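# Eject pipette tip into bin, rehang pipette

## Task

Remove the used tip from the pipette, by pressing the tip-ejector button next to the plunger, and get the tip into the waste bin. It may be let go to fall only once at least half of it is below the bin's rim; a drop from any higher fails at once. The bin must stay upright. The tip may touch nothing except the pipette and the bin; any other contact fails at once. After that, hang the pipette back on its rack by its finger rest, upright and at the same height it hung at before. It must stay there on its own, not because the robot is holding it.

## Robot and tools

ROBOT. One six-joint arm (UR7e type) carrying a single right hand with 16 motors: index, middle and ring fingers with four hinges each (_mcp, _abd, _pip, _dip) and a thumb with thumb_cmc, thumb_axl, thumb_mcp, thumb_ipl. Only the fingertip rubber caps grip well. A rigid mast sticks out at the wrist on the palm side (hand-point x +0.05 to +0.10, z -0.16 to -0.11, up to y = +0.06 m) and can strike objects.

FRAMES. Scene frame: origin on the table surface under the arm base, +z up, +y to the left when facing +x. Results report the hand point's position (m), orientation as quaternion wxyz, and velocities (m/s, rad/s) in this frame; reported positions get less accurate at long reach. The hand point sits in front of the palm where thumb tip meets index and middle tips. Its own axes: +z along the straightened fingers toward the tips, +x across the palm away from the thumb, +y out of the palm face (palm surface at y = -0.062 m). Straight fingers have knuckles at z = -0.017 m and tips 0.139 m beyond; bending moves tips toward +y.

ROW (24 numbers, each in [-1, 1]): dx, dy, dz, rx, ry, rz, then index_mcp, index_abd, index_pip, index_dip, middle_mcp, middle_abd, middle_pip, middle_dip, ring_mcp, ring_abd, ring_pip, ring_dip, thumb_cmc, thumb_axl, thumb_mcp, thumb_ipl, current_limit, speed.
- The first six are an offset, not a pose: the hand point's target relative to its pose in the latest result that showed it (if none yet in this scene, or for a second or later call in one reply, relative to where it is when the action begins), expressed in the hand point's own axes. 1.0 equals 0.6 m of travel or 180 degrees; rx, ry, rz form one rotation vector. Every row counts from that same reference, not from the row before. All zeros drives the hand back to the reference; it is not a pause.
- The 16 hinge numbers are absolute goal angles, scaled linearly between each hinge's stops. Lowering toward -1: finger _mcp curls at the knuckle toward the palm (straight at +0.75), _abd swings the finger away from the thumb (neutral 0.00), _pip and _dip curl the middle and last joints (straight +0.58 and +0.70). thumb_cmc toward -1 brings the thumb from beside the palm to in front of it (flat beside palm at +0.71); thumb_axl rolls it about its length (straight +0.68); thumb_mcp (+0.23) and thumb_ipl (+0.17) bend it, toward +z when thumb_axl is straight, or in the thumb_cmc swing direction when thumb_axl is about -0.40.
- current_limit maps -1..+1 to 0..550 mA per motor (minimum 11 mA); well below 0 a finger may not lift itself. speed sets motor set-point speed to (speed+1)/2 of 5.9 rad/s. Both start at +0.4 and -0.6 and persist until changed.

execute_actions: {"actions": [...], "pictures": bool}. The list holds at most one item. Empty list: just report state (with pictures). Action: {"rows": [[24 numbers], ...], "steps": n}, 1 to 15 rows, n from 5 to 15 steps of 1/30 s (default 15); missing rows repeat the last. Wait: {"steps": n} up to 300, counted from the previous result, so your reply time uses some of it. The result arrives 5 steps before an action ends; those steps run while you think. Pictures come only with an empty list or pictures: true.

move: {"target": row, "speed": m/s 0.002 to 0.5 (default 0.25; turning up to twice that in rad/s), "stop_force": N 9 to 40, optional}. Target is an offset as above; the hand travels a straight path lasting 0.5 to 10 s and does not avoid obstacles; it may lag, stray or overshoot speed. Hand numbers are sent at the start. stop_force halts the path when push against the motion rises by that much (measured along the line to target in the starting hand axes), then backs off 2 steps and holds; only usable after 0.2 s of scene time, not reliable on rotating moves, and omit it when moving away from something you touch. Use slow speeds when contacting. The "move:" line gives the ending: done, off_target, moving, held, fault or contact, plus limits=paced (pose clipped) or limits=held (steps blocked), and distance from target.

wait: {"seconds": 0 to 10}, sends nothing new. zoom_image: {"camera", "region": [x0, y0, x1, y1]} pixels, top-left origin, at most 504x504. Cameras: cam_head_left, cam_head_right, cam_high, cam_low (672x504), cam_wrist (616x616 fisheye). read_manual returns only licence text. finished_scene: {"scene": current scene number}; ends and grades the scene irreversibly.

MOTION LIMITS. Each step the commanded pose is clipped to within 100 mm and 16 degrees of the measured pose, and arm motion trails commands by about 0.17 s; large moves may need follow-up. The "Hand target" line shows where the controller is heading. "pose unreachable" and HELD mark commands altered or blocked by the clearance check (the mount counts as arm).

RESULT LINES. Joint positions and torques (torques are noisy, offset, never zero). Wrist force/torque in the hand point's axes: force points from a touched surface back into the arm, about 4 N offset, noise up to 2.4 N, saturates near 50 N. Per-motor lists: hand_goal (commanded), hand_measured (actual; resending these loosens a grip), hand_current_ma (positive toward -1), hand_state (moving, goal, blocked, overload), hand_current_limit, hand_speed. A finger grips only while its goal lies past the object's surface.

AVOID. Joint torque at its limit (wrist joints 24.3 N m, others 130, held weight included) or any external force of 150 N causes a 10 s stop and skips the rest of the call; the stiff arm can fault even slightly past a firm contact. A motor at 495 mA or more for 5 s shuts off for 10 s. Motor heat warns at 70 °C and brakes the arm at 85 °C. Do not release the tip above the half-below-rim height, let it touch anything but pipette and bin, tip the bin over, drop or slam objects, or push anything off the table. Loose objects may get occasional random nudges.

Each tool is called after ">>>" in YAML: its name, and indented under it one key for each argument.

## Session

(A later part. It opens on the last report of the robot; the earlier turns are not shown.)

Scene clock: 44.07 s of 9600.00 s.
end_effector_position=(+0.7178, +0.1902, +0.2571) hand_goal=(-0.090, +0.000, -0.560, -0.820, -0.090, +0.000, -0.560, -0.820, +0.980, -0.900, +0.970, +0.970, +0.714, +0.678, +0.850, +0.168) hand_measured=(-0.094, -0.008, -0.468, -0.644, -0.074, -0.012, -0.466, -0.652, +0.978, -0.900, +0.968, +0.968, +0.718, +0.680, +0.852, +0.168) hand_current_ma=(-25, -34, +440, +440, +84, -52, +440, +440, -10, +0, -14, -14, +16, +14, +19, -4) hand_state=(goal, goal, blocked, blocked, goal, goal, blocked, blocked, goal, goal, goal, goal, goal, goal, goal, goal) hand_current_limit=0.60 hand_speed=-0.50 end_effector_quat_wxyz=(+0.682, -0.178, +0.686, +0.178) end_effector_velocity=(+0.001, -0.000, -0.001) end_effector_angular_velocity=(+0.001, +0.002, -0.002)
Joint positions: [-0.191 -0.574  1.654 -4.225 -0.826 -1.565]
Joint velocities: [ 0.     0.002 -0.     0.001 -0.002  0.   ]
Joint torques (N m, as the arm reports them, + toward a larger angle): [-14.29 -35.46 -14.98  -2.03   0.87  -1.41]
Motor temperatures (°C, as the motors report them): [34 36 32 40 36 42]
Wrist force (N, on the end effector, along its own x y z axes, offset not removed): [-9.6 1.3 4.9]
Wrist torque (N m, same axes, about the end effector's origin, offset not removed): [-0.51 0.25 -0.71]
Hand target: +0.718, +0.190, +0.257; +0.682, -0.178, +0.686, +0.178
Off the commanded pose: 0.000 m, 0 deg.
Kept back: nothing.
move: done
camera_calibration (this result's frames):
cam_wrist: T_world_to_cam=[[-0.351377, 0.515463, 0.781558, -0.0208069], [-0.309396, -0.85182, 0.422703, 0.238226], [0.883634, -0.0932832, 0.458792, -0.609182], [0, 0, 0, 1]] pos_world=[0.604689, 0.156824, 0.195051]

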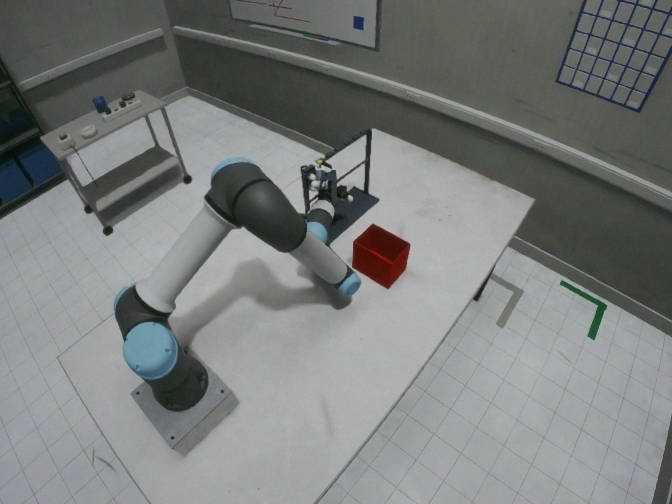

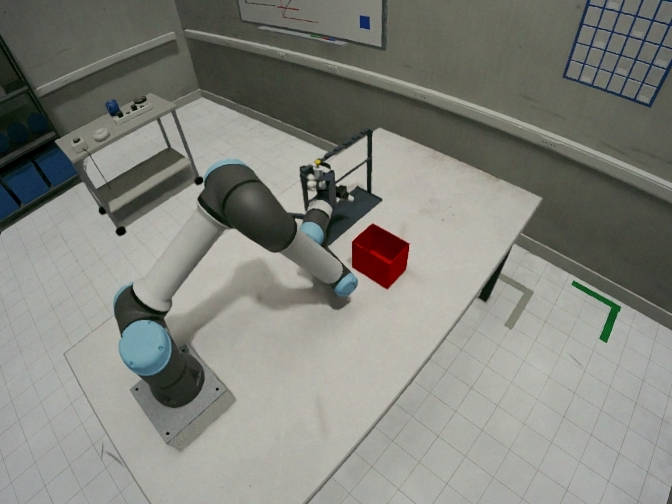

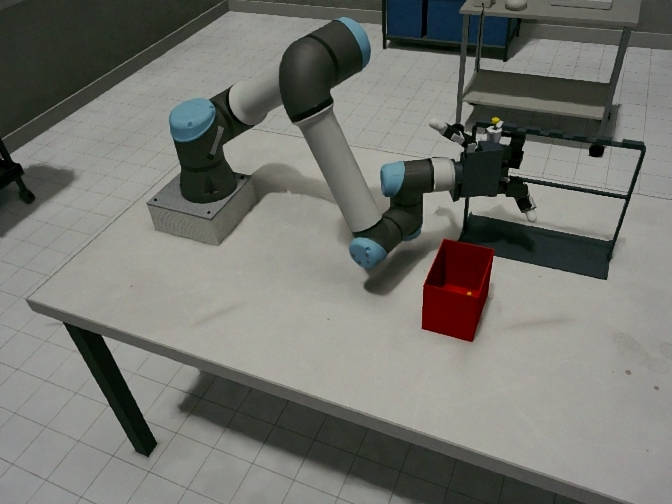

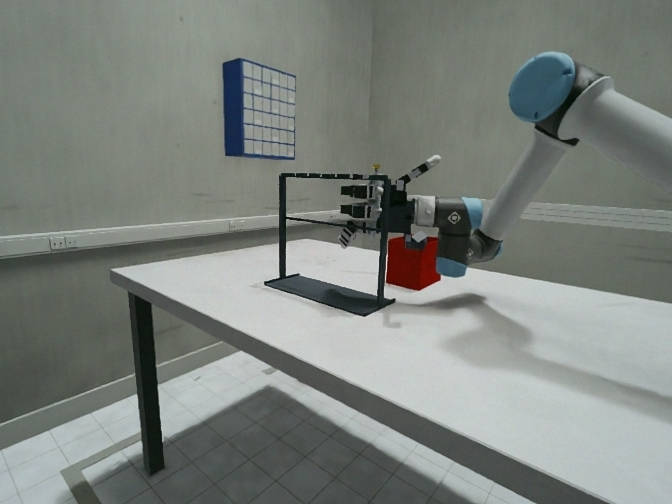

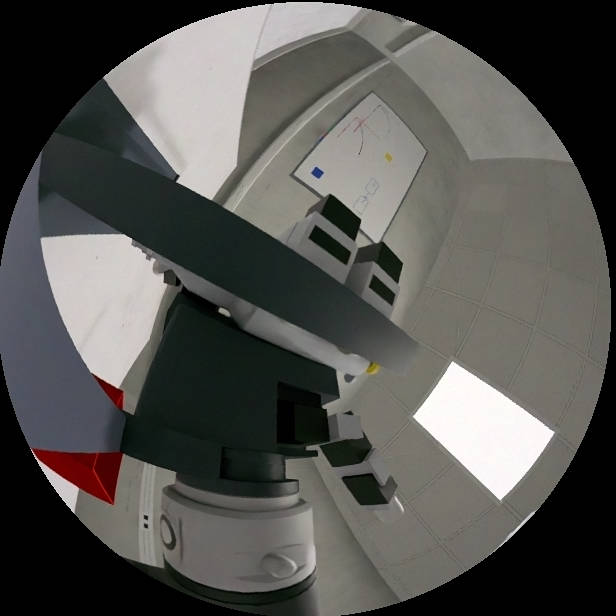

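>>> move:
  target: [-0.0045,0,0,0,0,0,-0.09,0,-0.56,-0.82,-0.09,0,-0.56,-0.82,0.98,-0.9,0.97,0.97,0.714,0.678,0.85,0.168,0.6,-0.5]
  speed: 0.008

>>> move:
  target: [0,0.0051,0.0028,0,0,0,-0.09,0,-0.56,-0.82,-0.09,0,-0.56,-0.82,0.98,-0.9,0.97,0.97,0.714,0.678,0.85,0.168,0.6,-0.5]
  speed: 0.006

>>> zoom_image:
  camera: "cam_low"
  region: [352, 160, 392, 186]

>>> zoom_image:
  camera: "cam_high"
  region: [475, 112, 525, 145]

Scene clock: 45.03 s of 9600.00 s.
end_effector_position=(+0.7178, +0.1902, +0.2597) hand_goal=(-0.090, +0.000, -0.560, -0.820, -0.090, +0.000, -0.560, -0.820, +0.980, -0.900, +0.970, +0.970, +0.714, +0.678, +0.850, +0.168) hand_measured=(-0.094, -0.008, -0.468, -0.644, -0.074, -0.012, -0.466, -0.652, +0.978, -0.900, +0.968, +0.968, +0.718, +0.680, +0.852, +0.168) hand_current_ma=(-24, -34, +440, +440, +85, -53, +440, +440, -10, +0, -14, -14, +16, +14, +19, -4) hand_state=(goal, goal, blocked, blocked, goal, goal, blocked, blocked, goal, goal, goal, goal, goal, goal, goal, goal) hand_current_limit=0.60 hand_speed=-0.50 end_effector_quat_wxyz=(+0.682, -0.178, +0.686, +0.178) end_effector_velocity=(-0.000, +0.000, +0.001) end_effector_angular_velocity=(-0.000, -0.001, +0.003)
Joint positions: [-0.191 -0.58   1.656 -4.222 -0.826 -1.565]
Joint velocities: [ 0.    -0.002  0.     0.001  0.003 -0.   ]
Joint torques (N m, as the arm reports them, + toward a larger angle): [-10.77 -57.69  -1.85   0.28   1.07  -0.09]
Motor temperatures (°C, as the motors report them): [34 36 32 40 36 42]
Wrist force (N, on the end effector, along its own x y z axes, offset not removed): [-2.2 -2.2 4.4]
Wrist torque (N m, same axes, about the end effector's origin, offset not removed): [-0.87 0.04 -0.74]
Hand target: +0.718, +0.190, +0.260; +0.682, -0.178, +0.686, +0.178
Off the commanded pose: 0.000 m, 0 deg.
Kept back: nothing.
move: done
camera_calibration (this result's frames):
cam_wrist: T_world_to_cam=[[-0.351357, 0.515475, 0.781559, -0.0228394], [-0.309425, -0.851809, 0.422703, 0.237143], [0.883631, -0.0933139, 0.45879, -0.610383], [0, 0, 0, 1]] pos_world=[0.604706, 0.156817, 0.197646]

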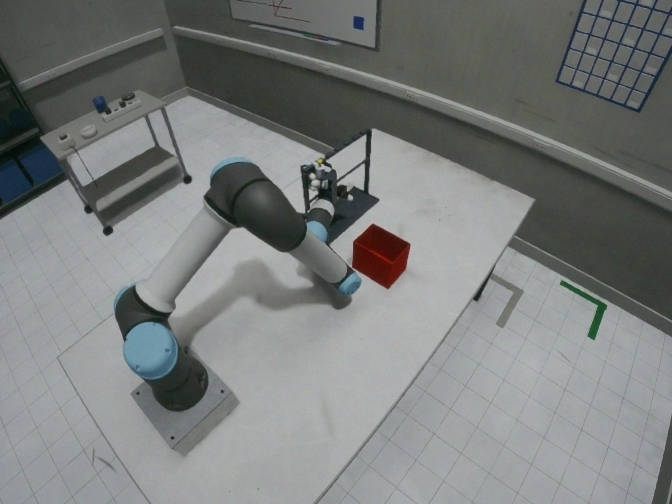

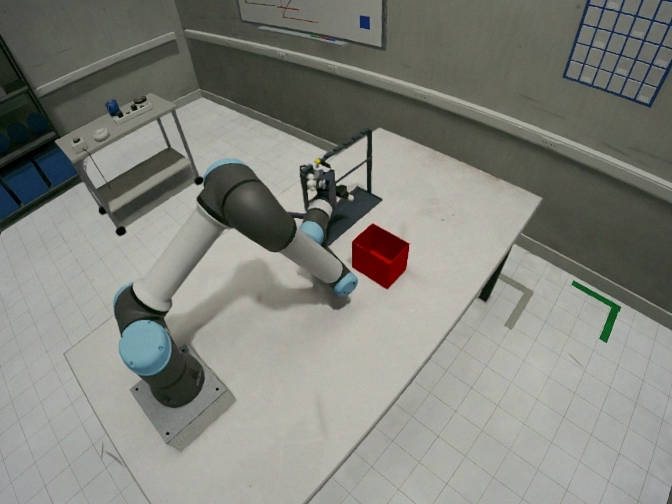

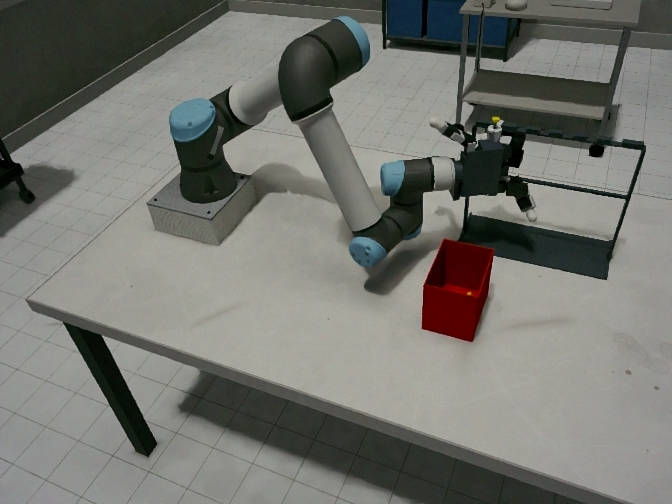

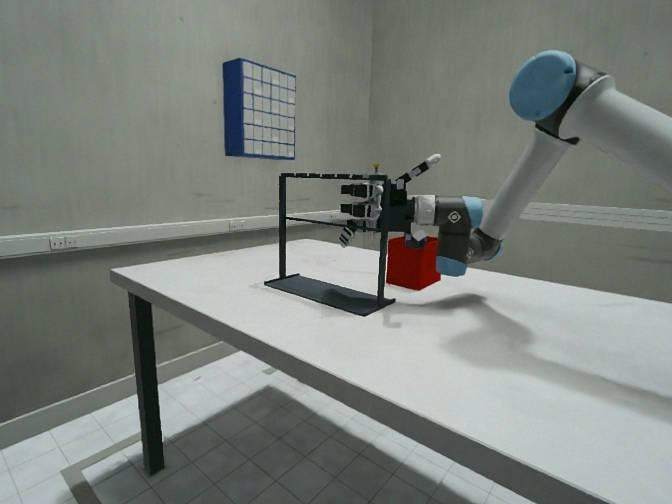

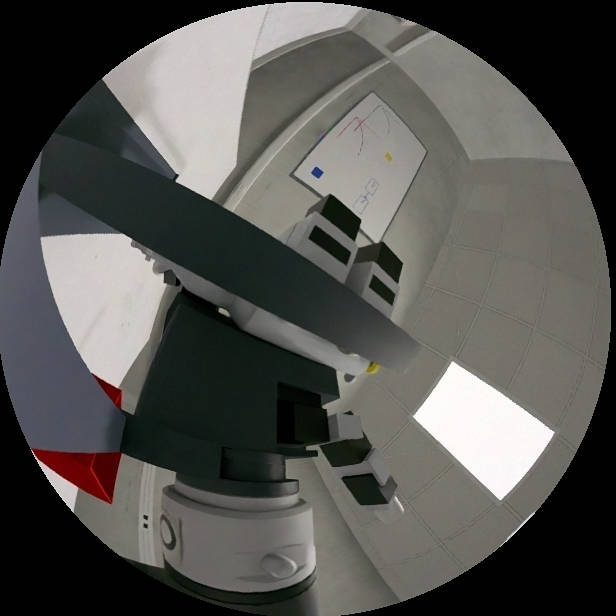

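Scene clock: 45.83 s of 9600.00 s.
end_effector_position=(+0.7178, +0.1936, +0.2597) hand_goal=(-0.090, +0.000, -0.560, -0.820, -0.090, +0.000, -0.560, -0.820, +0.980, -0.900, +0.970, +0.970, +0.714, +0.678, +0.850, +0.168) hand_measured=(-0.094, -0.008, -0.468, -0.644, -0.074, -0.012, -0.466, -0.652, +0.984, -0.900, +0.968, +0.968, +0.718, +0.680, +0.852, +0.168) hand_current_ma=(-24, -34, +440, +440, +85, -53, +440, +440, +26, +0, -14, -14, +16, +14, +19, -4) hand_state=(goal, goal, blocked, blocked, goal, goal, blocked, blocked, goal, goal, goal, goal, goal, goal, goal, goal) hand_current_limit=0.60 hand_speed=-0.50 end_effector_quat_wxyz=(+0.682, -0.178, +0.686, +0.178) end_effector_velocity=(+0.000, +0.001, +0.000) end_effector_angular_velocity=(-0.000, -0.001, +0.000)
Joint positions: [-0.185 -0.58   1.656 -4.221 -0.832 -1.565]
Joint velocities: [ 0.001 -0.    -0.001  0.    -0.001  0.   ]
Joint torques (N m, as the arm reports them, + toward a larger angle): [ 13.66 -42.11  -5.36  -1.14  -1.18  -1.45]
Motor temperatures (°C, as the motors report them): [34 36 32 40 36 42]
Wrist force (N, on the end effector, along its own x y z axes, offset not removed): [1.8 -6.2 2.0]
Wrist torque (N m, same axes, about the end effector's origin, offset not removed): [-1.02 -0.32 -0.12]
Hand target: +0.718, +0.194, +0.260; +0.682, -0.178, +0.686, +0.178
Off the commanded pose: 0.000 m, 0 deg.
Kept back: nothing.
move: done
camera_calibration (this result's frames):
cam_wrist: T_world_to_cam=[[-0.351382, 0.515488, 0.781539, -0.024595], [-0.309436, -0.851802, 0.422709, 0.240015], [0.883618, -0.0933037, 0.458818, -0.610048], [0, 0, 0, 1]] pos_world=[0.604676, 0.160204, 0.197666]

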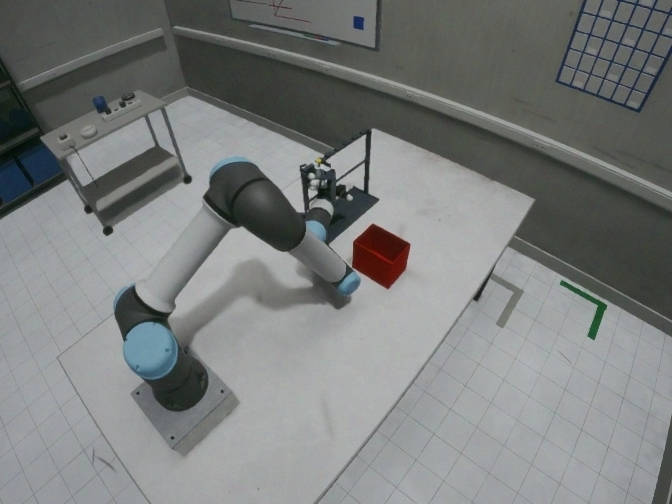

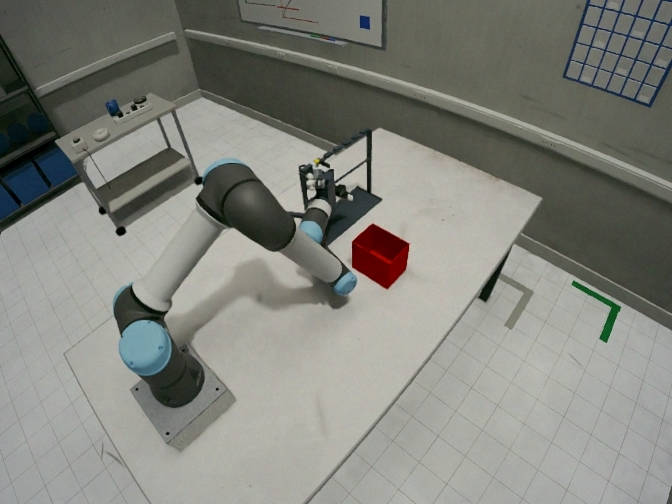

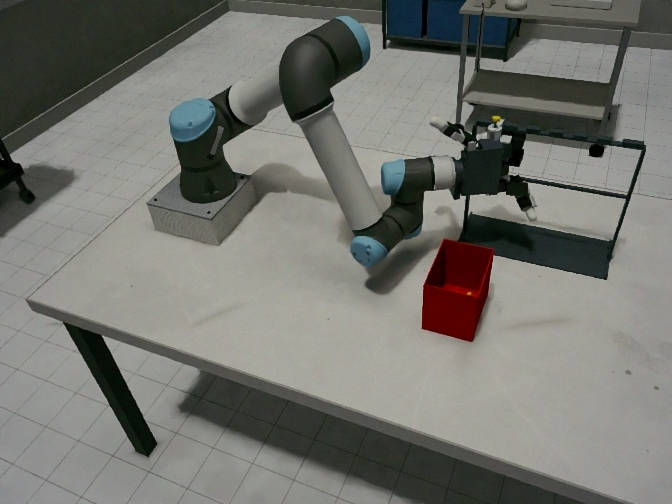

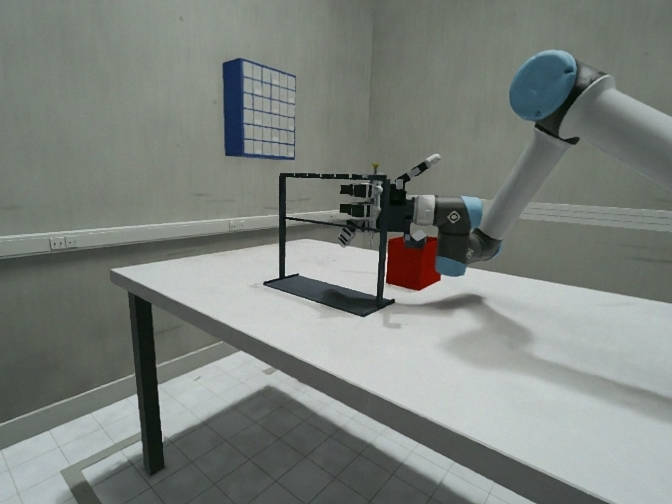

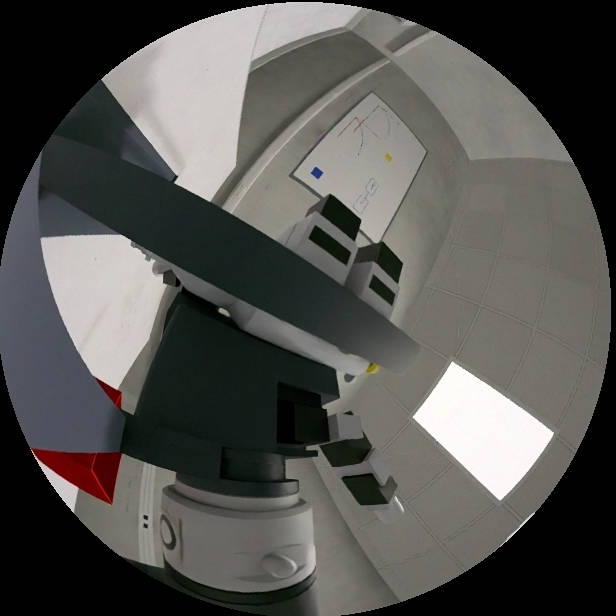

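Region (352, 160, 392, 186) of cam_low's 672x504 image, scaled by 12.600, with more detail than that image has; it fills the top 328 rows of this view, and the rest is white.

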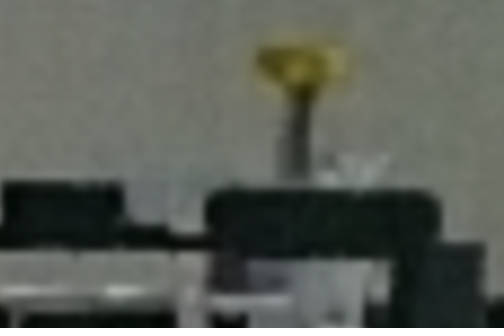

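Region (475, 112, 525, 145) of cam_high's 672x504 image, scaled by 10.080, with more detail than that image has; it fills the top 333 rows of this view, and the rest is white.

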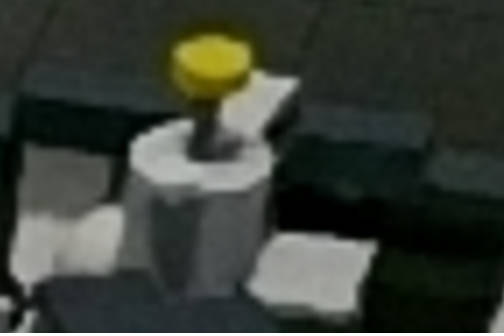

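>>> move:
  target: [0,0,0,0,0.0081,-0.0146,-0.09,0,-0.56,-0.82,-0.09,0,-0.56,-0.82,1.0,-0.9,0.97,0.97,0.714,0.678,0.85,0.168,0.6,-0.5]
  speed: 0.03

>>> zoom_image:
  camera: "cam_low"
  region: [352, 160, 392, 186]

>>> zoom_image:
  camera: "cam_high"
  region: [475, 112, 525, 145]

>>> zoom_image:
  camera: "cam_low"
  region: [330, 155, 400, 260]

Scene clock: 47.90 s of 9600.00 s.
end_effector_position=(+0.7177, +0.1936, +0.2597) hand_goal=(-0.090, +0.000, -0.560, -0.820, -0.090, +0.000, -0.560, -0.820, +1.000, -0.900, +0.970, +0.970, +0.714, +0.678, +0.850, +0.168) hand_measured=(-0.094, -0.008, -0.468, -0.644, -0.074, -0.012, -0.466, -0.652, +0.998, -0.900, +0.968, +0.968, +0.718, +0.680, +0.852, +0.168) hand_current_ma=(-24, -34, +440, +440, +85, -53, +440, +440, -11, +0, -14, -14, +16, +14, +19, -4) hand_state=(goal, goal, blocked, blocked, goal, goal, blocked, blocked, goal, goal, goal, goal, goal, goal, goal, goal) hand_current_limit=0.60 hand_speed=-0.50 end_effector_quat_wxyz=(+0.678, -0.195, +0.691, +0.161) end_effector_velocity=(-0.000, +0.001, -0.000) end_effector_angular_velocity=(-0.011, +0.001, +0.001)
Joint positions: [-0.187 -0.603  1.673 -4.181 -0.831 -1.633]
Joint velocities: [ 0.    -0.005  0.005  0.009 -0.    -0.014]
Joint torques (N m, as the arm reports them, + toward a larger angle): [-12.99 -59.83  -1.85   0.05   1.23  -1.76]
Motor temperatures (°C, as the motors report them): [34 36 32 40 36 42]
Wrist force (N, on the end effector, along its own x y z axes, offset not removed): [-1.2 0.0 4.9]
Wrist torque (N m, same axes, about the end effector's origin, offset not removed): [-0.50 0.04 -0.20]
Hand target: +0.718, +0.194, +0.260; +0.677, -0.196, +0.691, +0.160
Off the commanded pose: 0.000 m, 0 deg.
Kept back: nothing.
move: done
camera_calibration (this result's frames):
cam_wrist: T_world_to_cam=[[-0.351692, 0.554827, 0.753976, -0.0248418], [-0.309271, -0.82907, 0.465826, 0.224301], [0.883552, -0.0693557, 0.463169, -0.615752], [0, 0, 0, 1]] pos_world=[0.604682, 0.157038, 0.199442]

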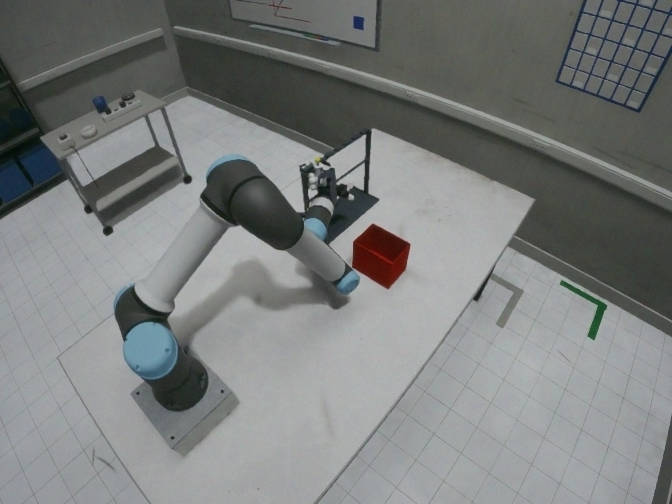

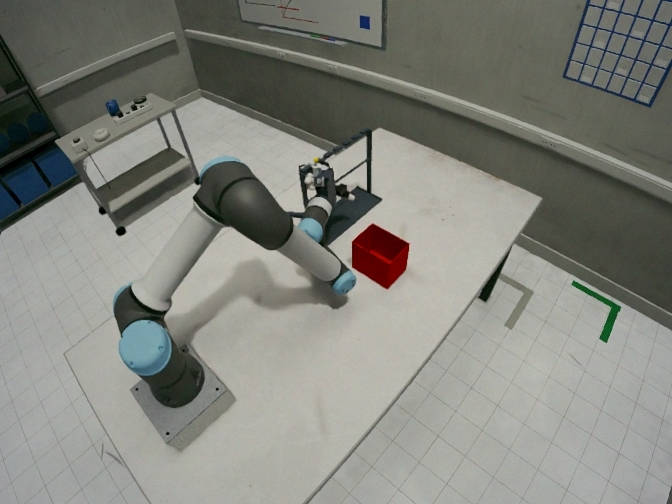

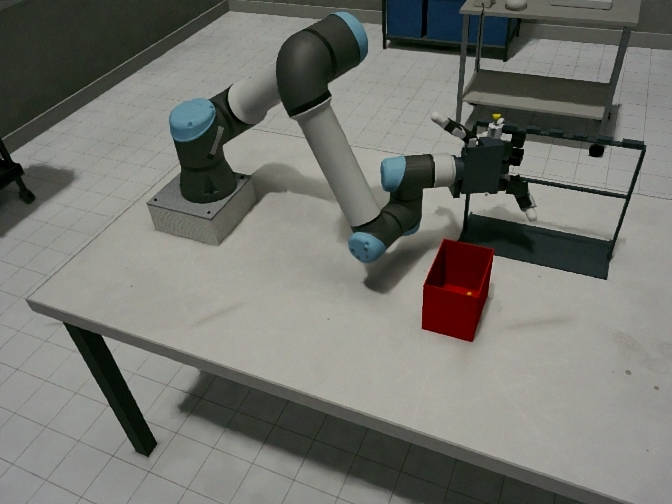

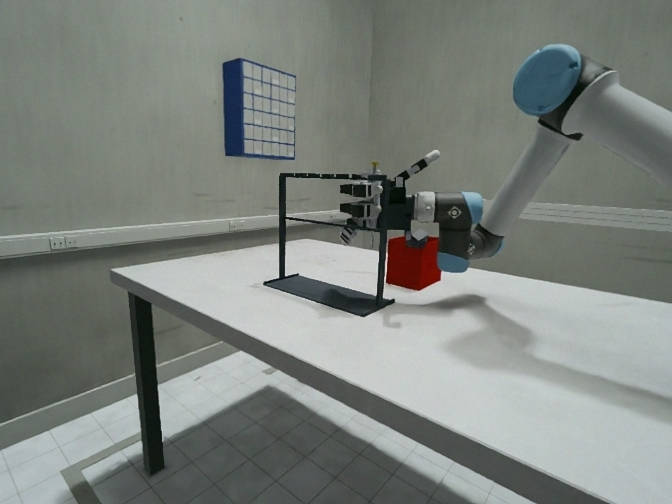

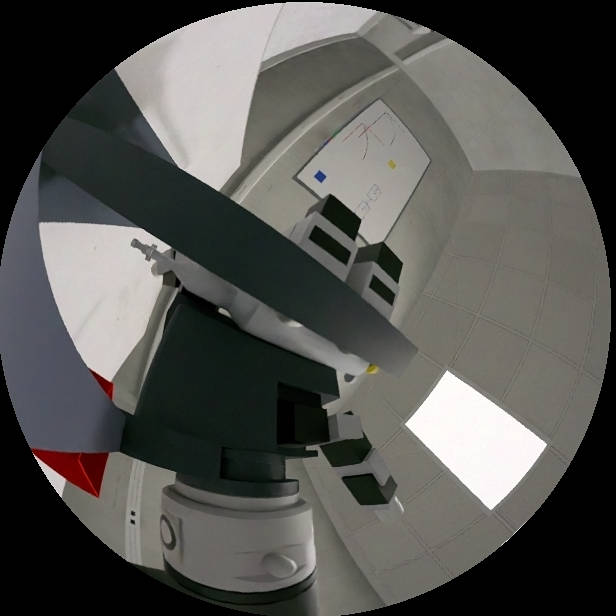

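Region (352, 160, 392, 186) of cam_low's 672x504 image, scaled by 12.600, with more detail than that image has; it fills the top 328 rows of this view, and the rest is white.

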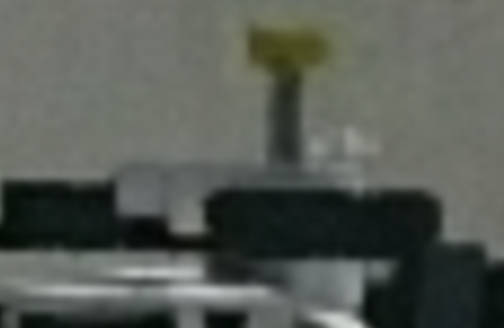

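Region (475, 112, 525, 145) of cam_high's 672x504 image, scaled by 10.080, with more detail than that image has; it fills the top 333 rows of this view, and the rest is white.

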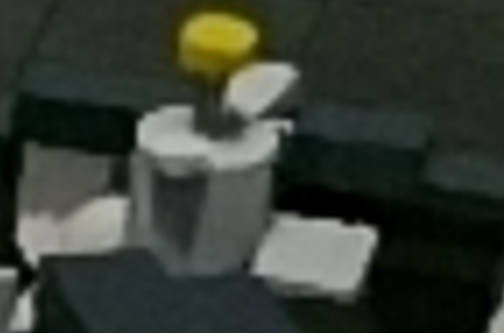

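Region (330, 155, 400, 260) of cam_low's 672x504 image, scaled by 4.800, with more detail than that image has.

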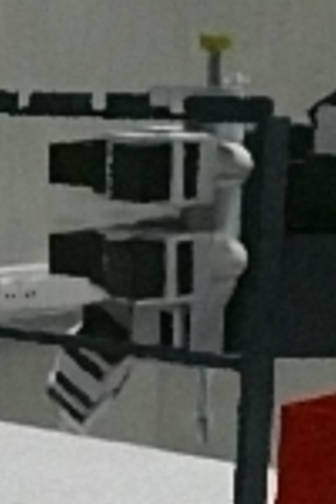

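>>> move:
  target: [0,0.0032,0.0018,0,0,0,-0.09,0,-0.56,-0.82,-0.09,0,-0.56,-0.82,1.0,-0.9,0.97,0.97,0.714,0.678,0.85,0.168,0.6,-0.5]
  speed: 0.005

>>> zoom_image:
  camera: "cam_low"
  region: [352, 160, 392, 186]

>>> zoom_image:
  camera: "cam_high"
  region: [475, 112, 525, 145]

Scene clock: 48.97 s of 9600.00 s.
end_effector_position=(+0.7177, +0.1957, +0.2596) hand_goal=(-0.090, +0.000, -0.560, -0.820, -0.090, +0.000, -0.560, -0.820, +1.000, -0.900, +0.970, +0.970, +0.714, +0.678, +0.850, +0.168) hand_measured=(-0.094, -0.008, -0.468, -0.644, -0.074, -0.012, -0.466, -0.652, +0.998, -0.900, +0.968, +0.968, +0.718, +0.680, +0.852, +0.168) hand_current_ma=(-24, -34, +440, +440, +85, -53, +440, +440, -11, +0, -14, -14, +16, +14, +19, -4) hand_state=(goal, goal, blocked, blocked, goal, goal, blocked, blocked, goal, goal, goal, goal, goal, goal, goal, goal) hand_current_limit=0.60 hand_speed=-0.50 end_effector_quat_wxyz=(+0.678, -0.195, +0.691, +0.161) end_effector_velocity=(+0.000, +0.001, -0.000) end_effector_angular_velocity=(+0.001, +0.001, -0.000)
Joint positions: [-0.183 -0.603  1.673 -4.181 -0.835 -1.633]
Joint velocities: [ 0.002  0.     0.     0.001 -0.002  0.001]
Joint torques (N m, as the arm reports them, + toward a larger angle): [ 12.28 -41.12 -18.41  -3.54  -1.46   1.82]
Motor temperatures (°C, as the motors report them): [34 36 32 40 36 42]
Wrist force (N, on the end effector, along its own x y z axes, offset not removed): [-2.0 0.0 4.2]
Wrist torque (N m, same axes, about the end effector's origin, offset not removed): [-0.43 0.11 -0.31]
Hand target: +0.718, +0.196, +0.260; +0.678, -0.195, +0.691, +0.161
Off the commanded pose: 0.000 m, 0 deg.
Kept back: nothing.
move: done
camera_calibration (this result's frames):
cam_wrist: T_world_to_cam=[[-0.351672, 0.55486, 0.753961, -0.0259445], [-0.309268, -0.829049, 0.465866, 0.226096], [0.883561, -0.0693441, 0.463154, -0.61556], [0, 0, 0, 1]] pos_world=[0.604685, 0.159155, 0.19933]

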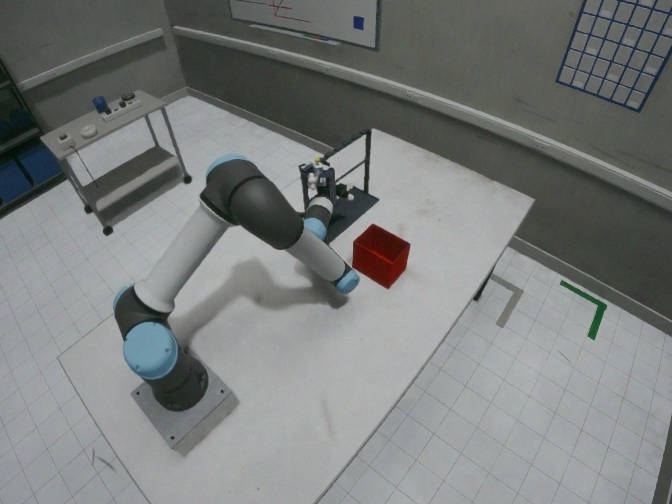

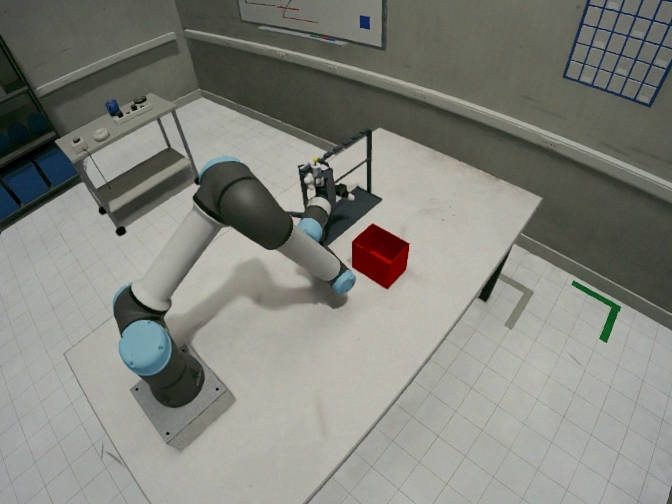

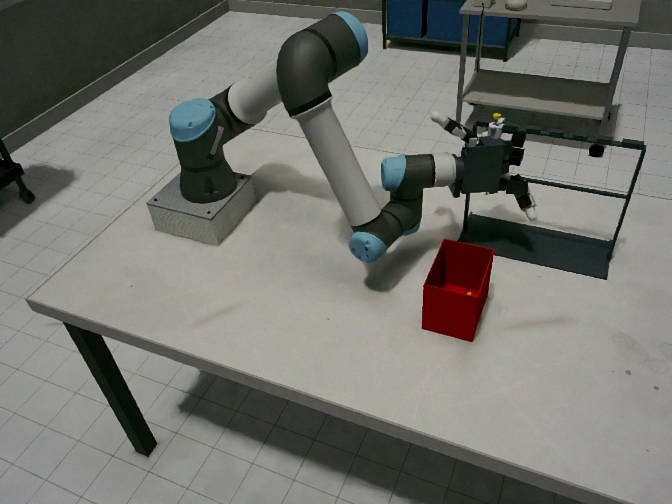

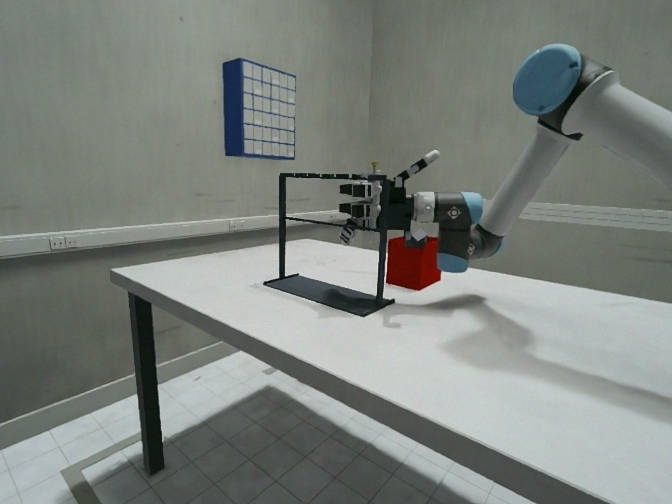

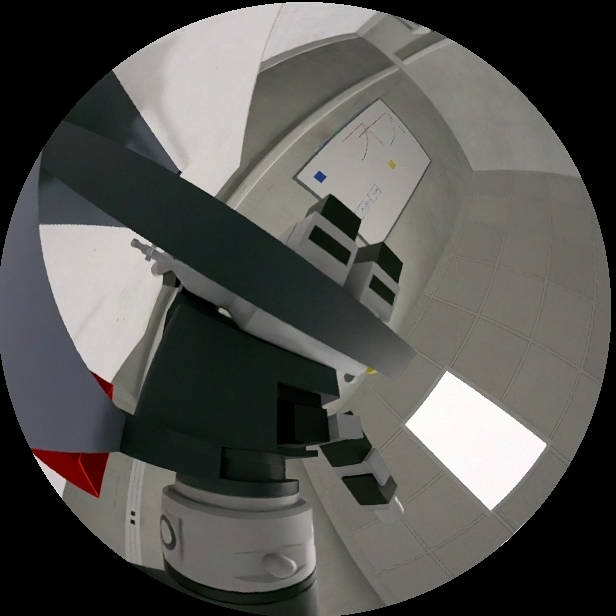

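Region (352, 160, 392, 186) of cam_low's 672x504 image, scaled by 12.600, with more detail than that image has; it fills the top 328 rows of this view, and the rest is white.

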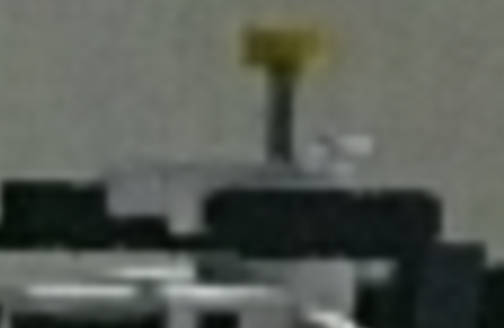

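Region (475, 112, 525, 145) of cam_high's 672x504 image, scaled by 10.080, with more detail than that image has; it fills the top 333 rows of this view, and the rest is white.

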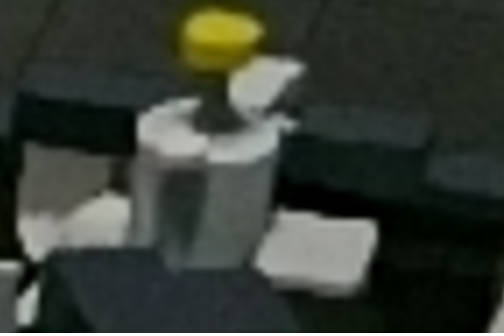

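>>> move:
  target: [0.0085,0.0004,0.0002,0,0,0,-0.09,0,-0.56,-0.82,-0.09,0,-0.56,-0.82,1.0,-0.9,0.97,0.97,0.714,0.678,0.85,0.168,0.6,-0.5]
  speed: 0.006

>>> zoom_image:
  camera: "cam_low"
  region: [352, 160, 392, 186]

>>> zoom_image:
  camera: "cam_high"
  region: [475, 112, 525, 145]

Scene clock: 50.27 s of 9600.00 s.
end_effector_position=(+0.7177, +0.1958, +0.2546) hand_goal=(-0.090, +0.000, -0.560, -0.820, -0.090, +0.000, -0.560, -0.820, +1.000, -0.900, +0.970, +0.970, +0.714, +0.678, +0.850, +0.168) hand_measured=(-0.094, -0.008, -0.468, -0.644, -0.074, -0.012, -0.466, -0.652, +0.998, -0.900, +0.968, +0.968, +0.718, +0.680, +0.852, +0.168) hand_current_ma=(-24, -34, +440, +440, +85, -53, +440, +440, -11, +0, -14, -14, +16, +14, +19, -4) hand_state=(goal, goal, blocked, blocked, goal, goal, blocked, blocked, goal, goal, goal, goal, goal, goal, goal, goal) hand_current_limit=0.60 hand_speed=-0.50 end_effector_quat_wxyz=(+0.678, -0.195, +0.691, +0.161) end_effector_velocity=(-0.000, -0.000, -0.001) end_effector_angular_velocity=(-0.000, -0.000, +0.000)
Joint positions: [-0.183 -0.593  1.669 -4.189 -0.835 -1.633]
Joint velocities: [-0.     0.002 -0.001 -0.002  0.001 -0.   ]
Joint torques (N m, as the arm reports them, + toward a larger angle): [-11.52 -40.79 -16.56  -3.49   1.54  -1.63]
Motor temperatures (°C, as the motors report them): [34 36 32 40 36 42]
Wrist force (N, on the end effector, along its own x y z axes, offset not removed): [2.2 -0.4 0.5]
Wrist torque (N m, same axes, about the end effector's origin, offset not removed): [-0.09 -0.57 -0.17]
Hand target: +0.718, +0.196, +0.254; +0.678, -0.195, +0.691, +0.161
Off the commanded pose: 0.000 m, 0 deg.
Kept back: nothing.
move: done
camera_calibration (this result's frames):
cam_wrist: T_world_to_cam=[[-0.351685, 0.554841, 0.753969, -0.0222093], [-0.309231, -0.829064, 0.465864, 0.228436], [0.883569, -0.0693127, 0.463144, -0.613212], [0, 0, 0, 1]] pos_world=[0.604644, 0.159208, 0.19433]

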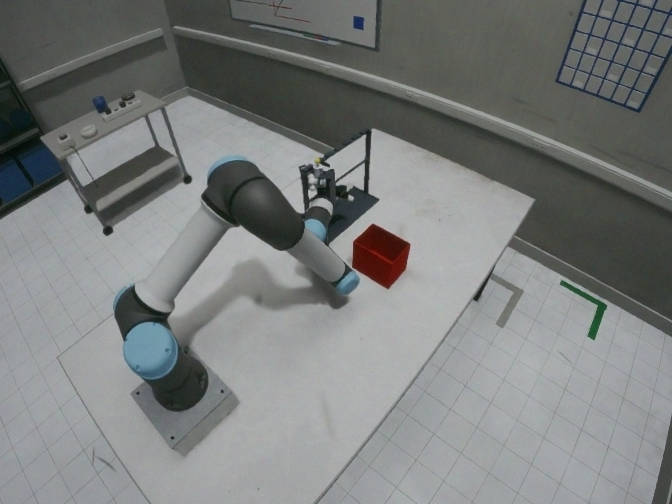

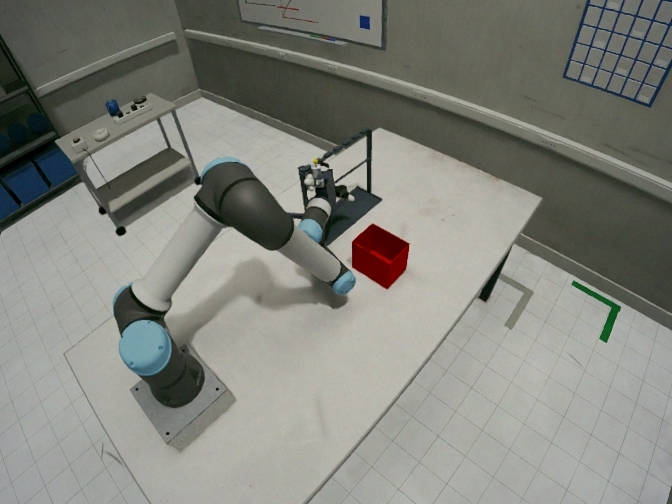

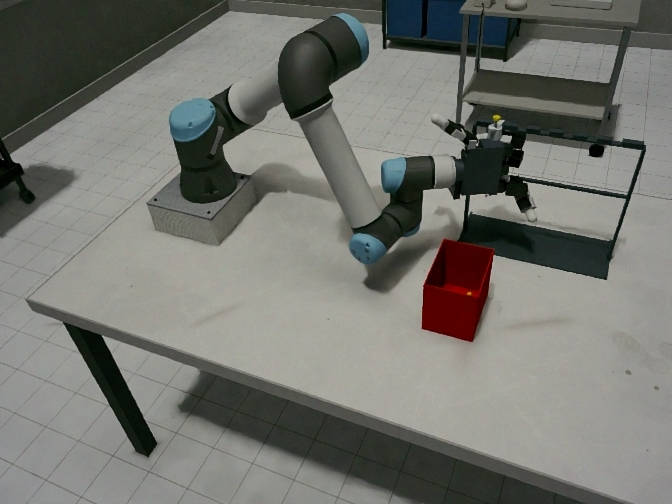

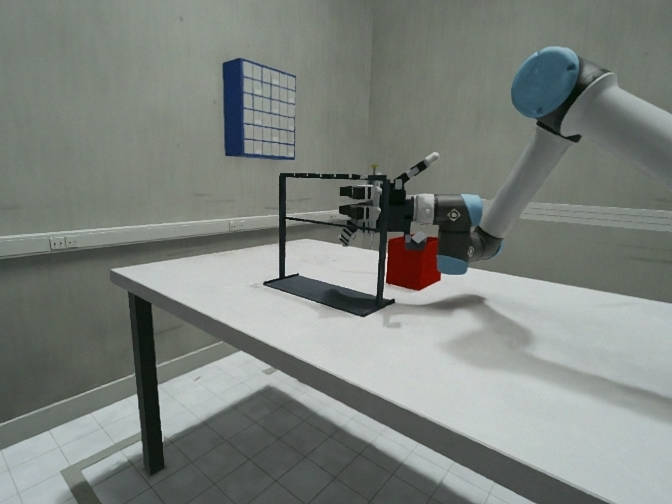

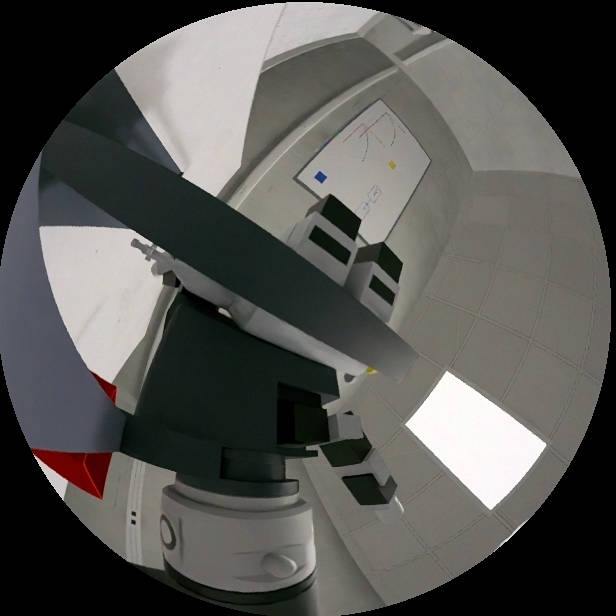

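Region (352, 160, 392, 186) of cam_low's 672x504 image, scaled by 12.600, with more detail than that image has; it fills the top 328 rows of this view, and the rest is white.

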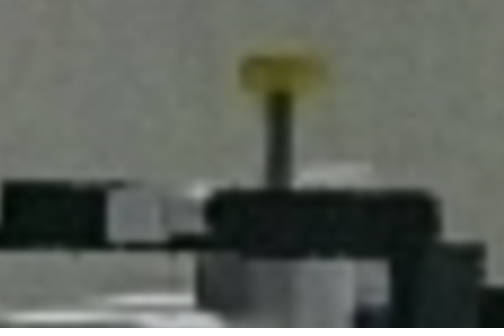

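Region (475, 112, 525, 145) of cam_high's 672x504 image, scaled by 10.080, with more detail than that image has; it fills the top 333 rows of this view, and the rest is white.

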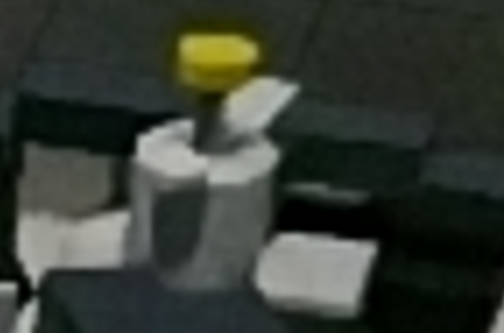

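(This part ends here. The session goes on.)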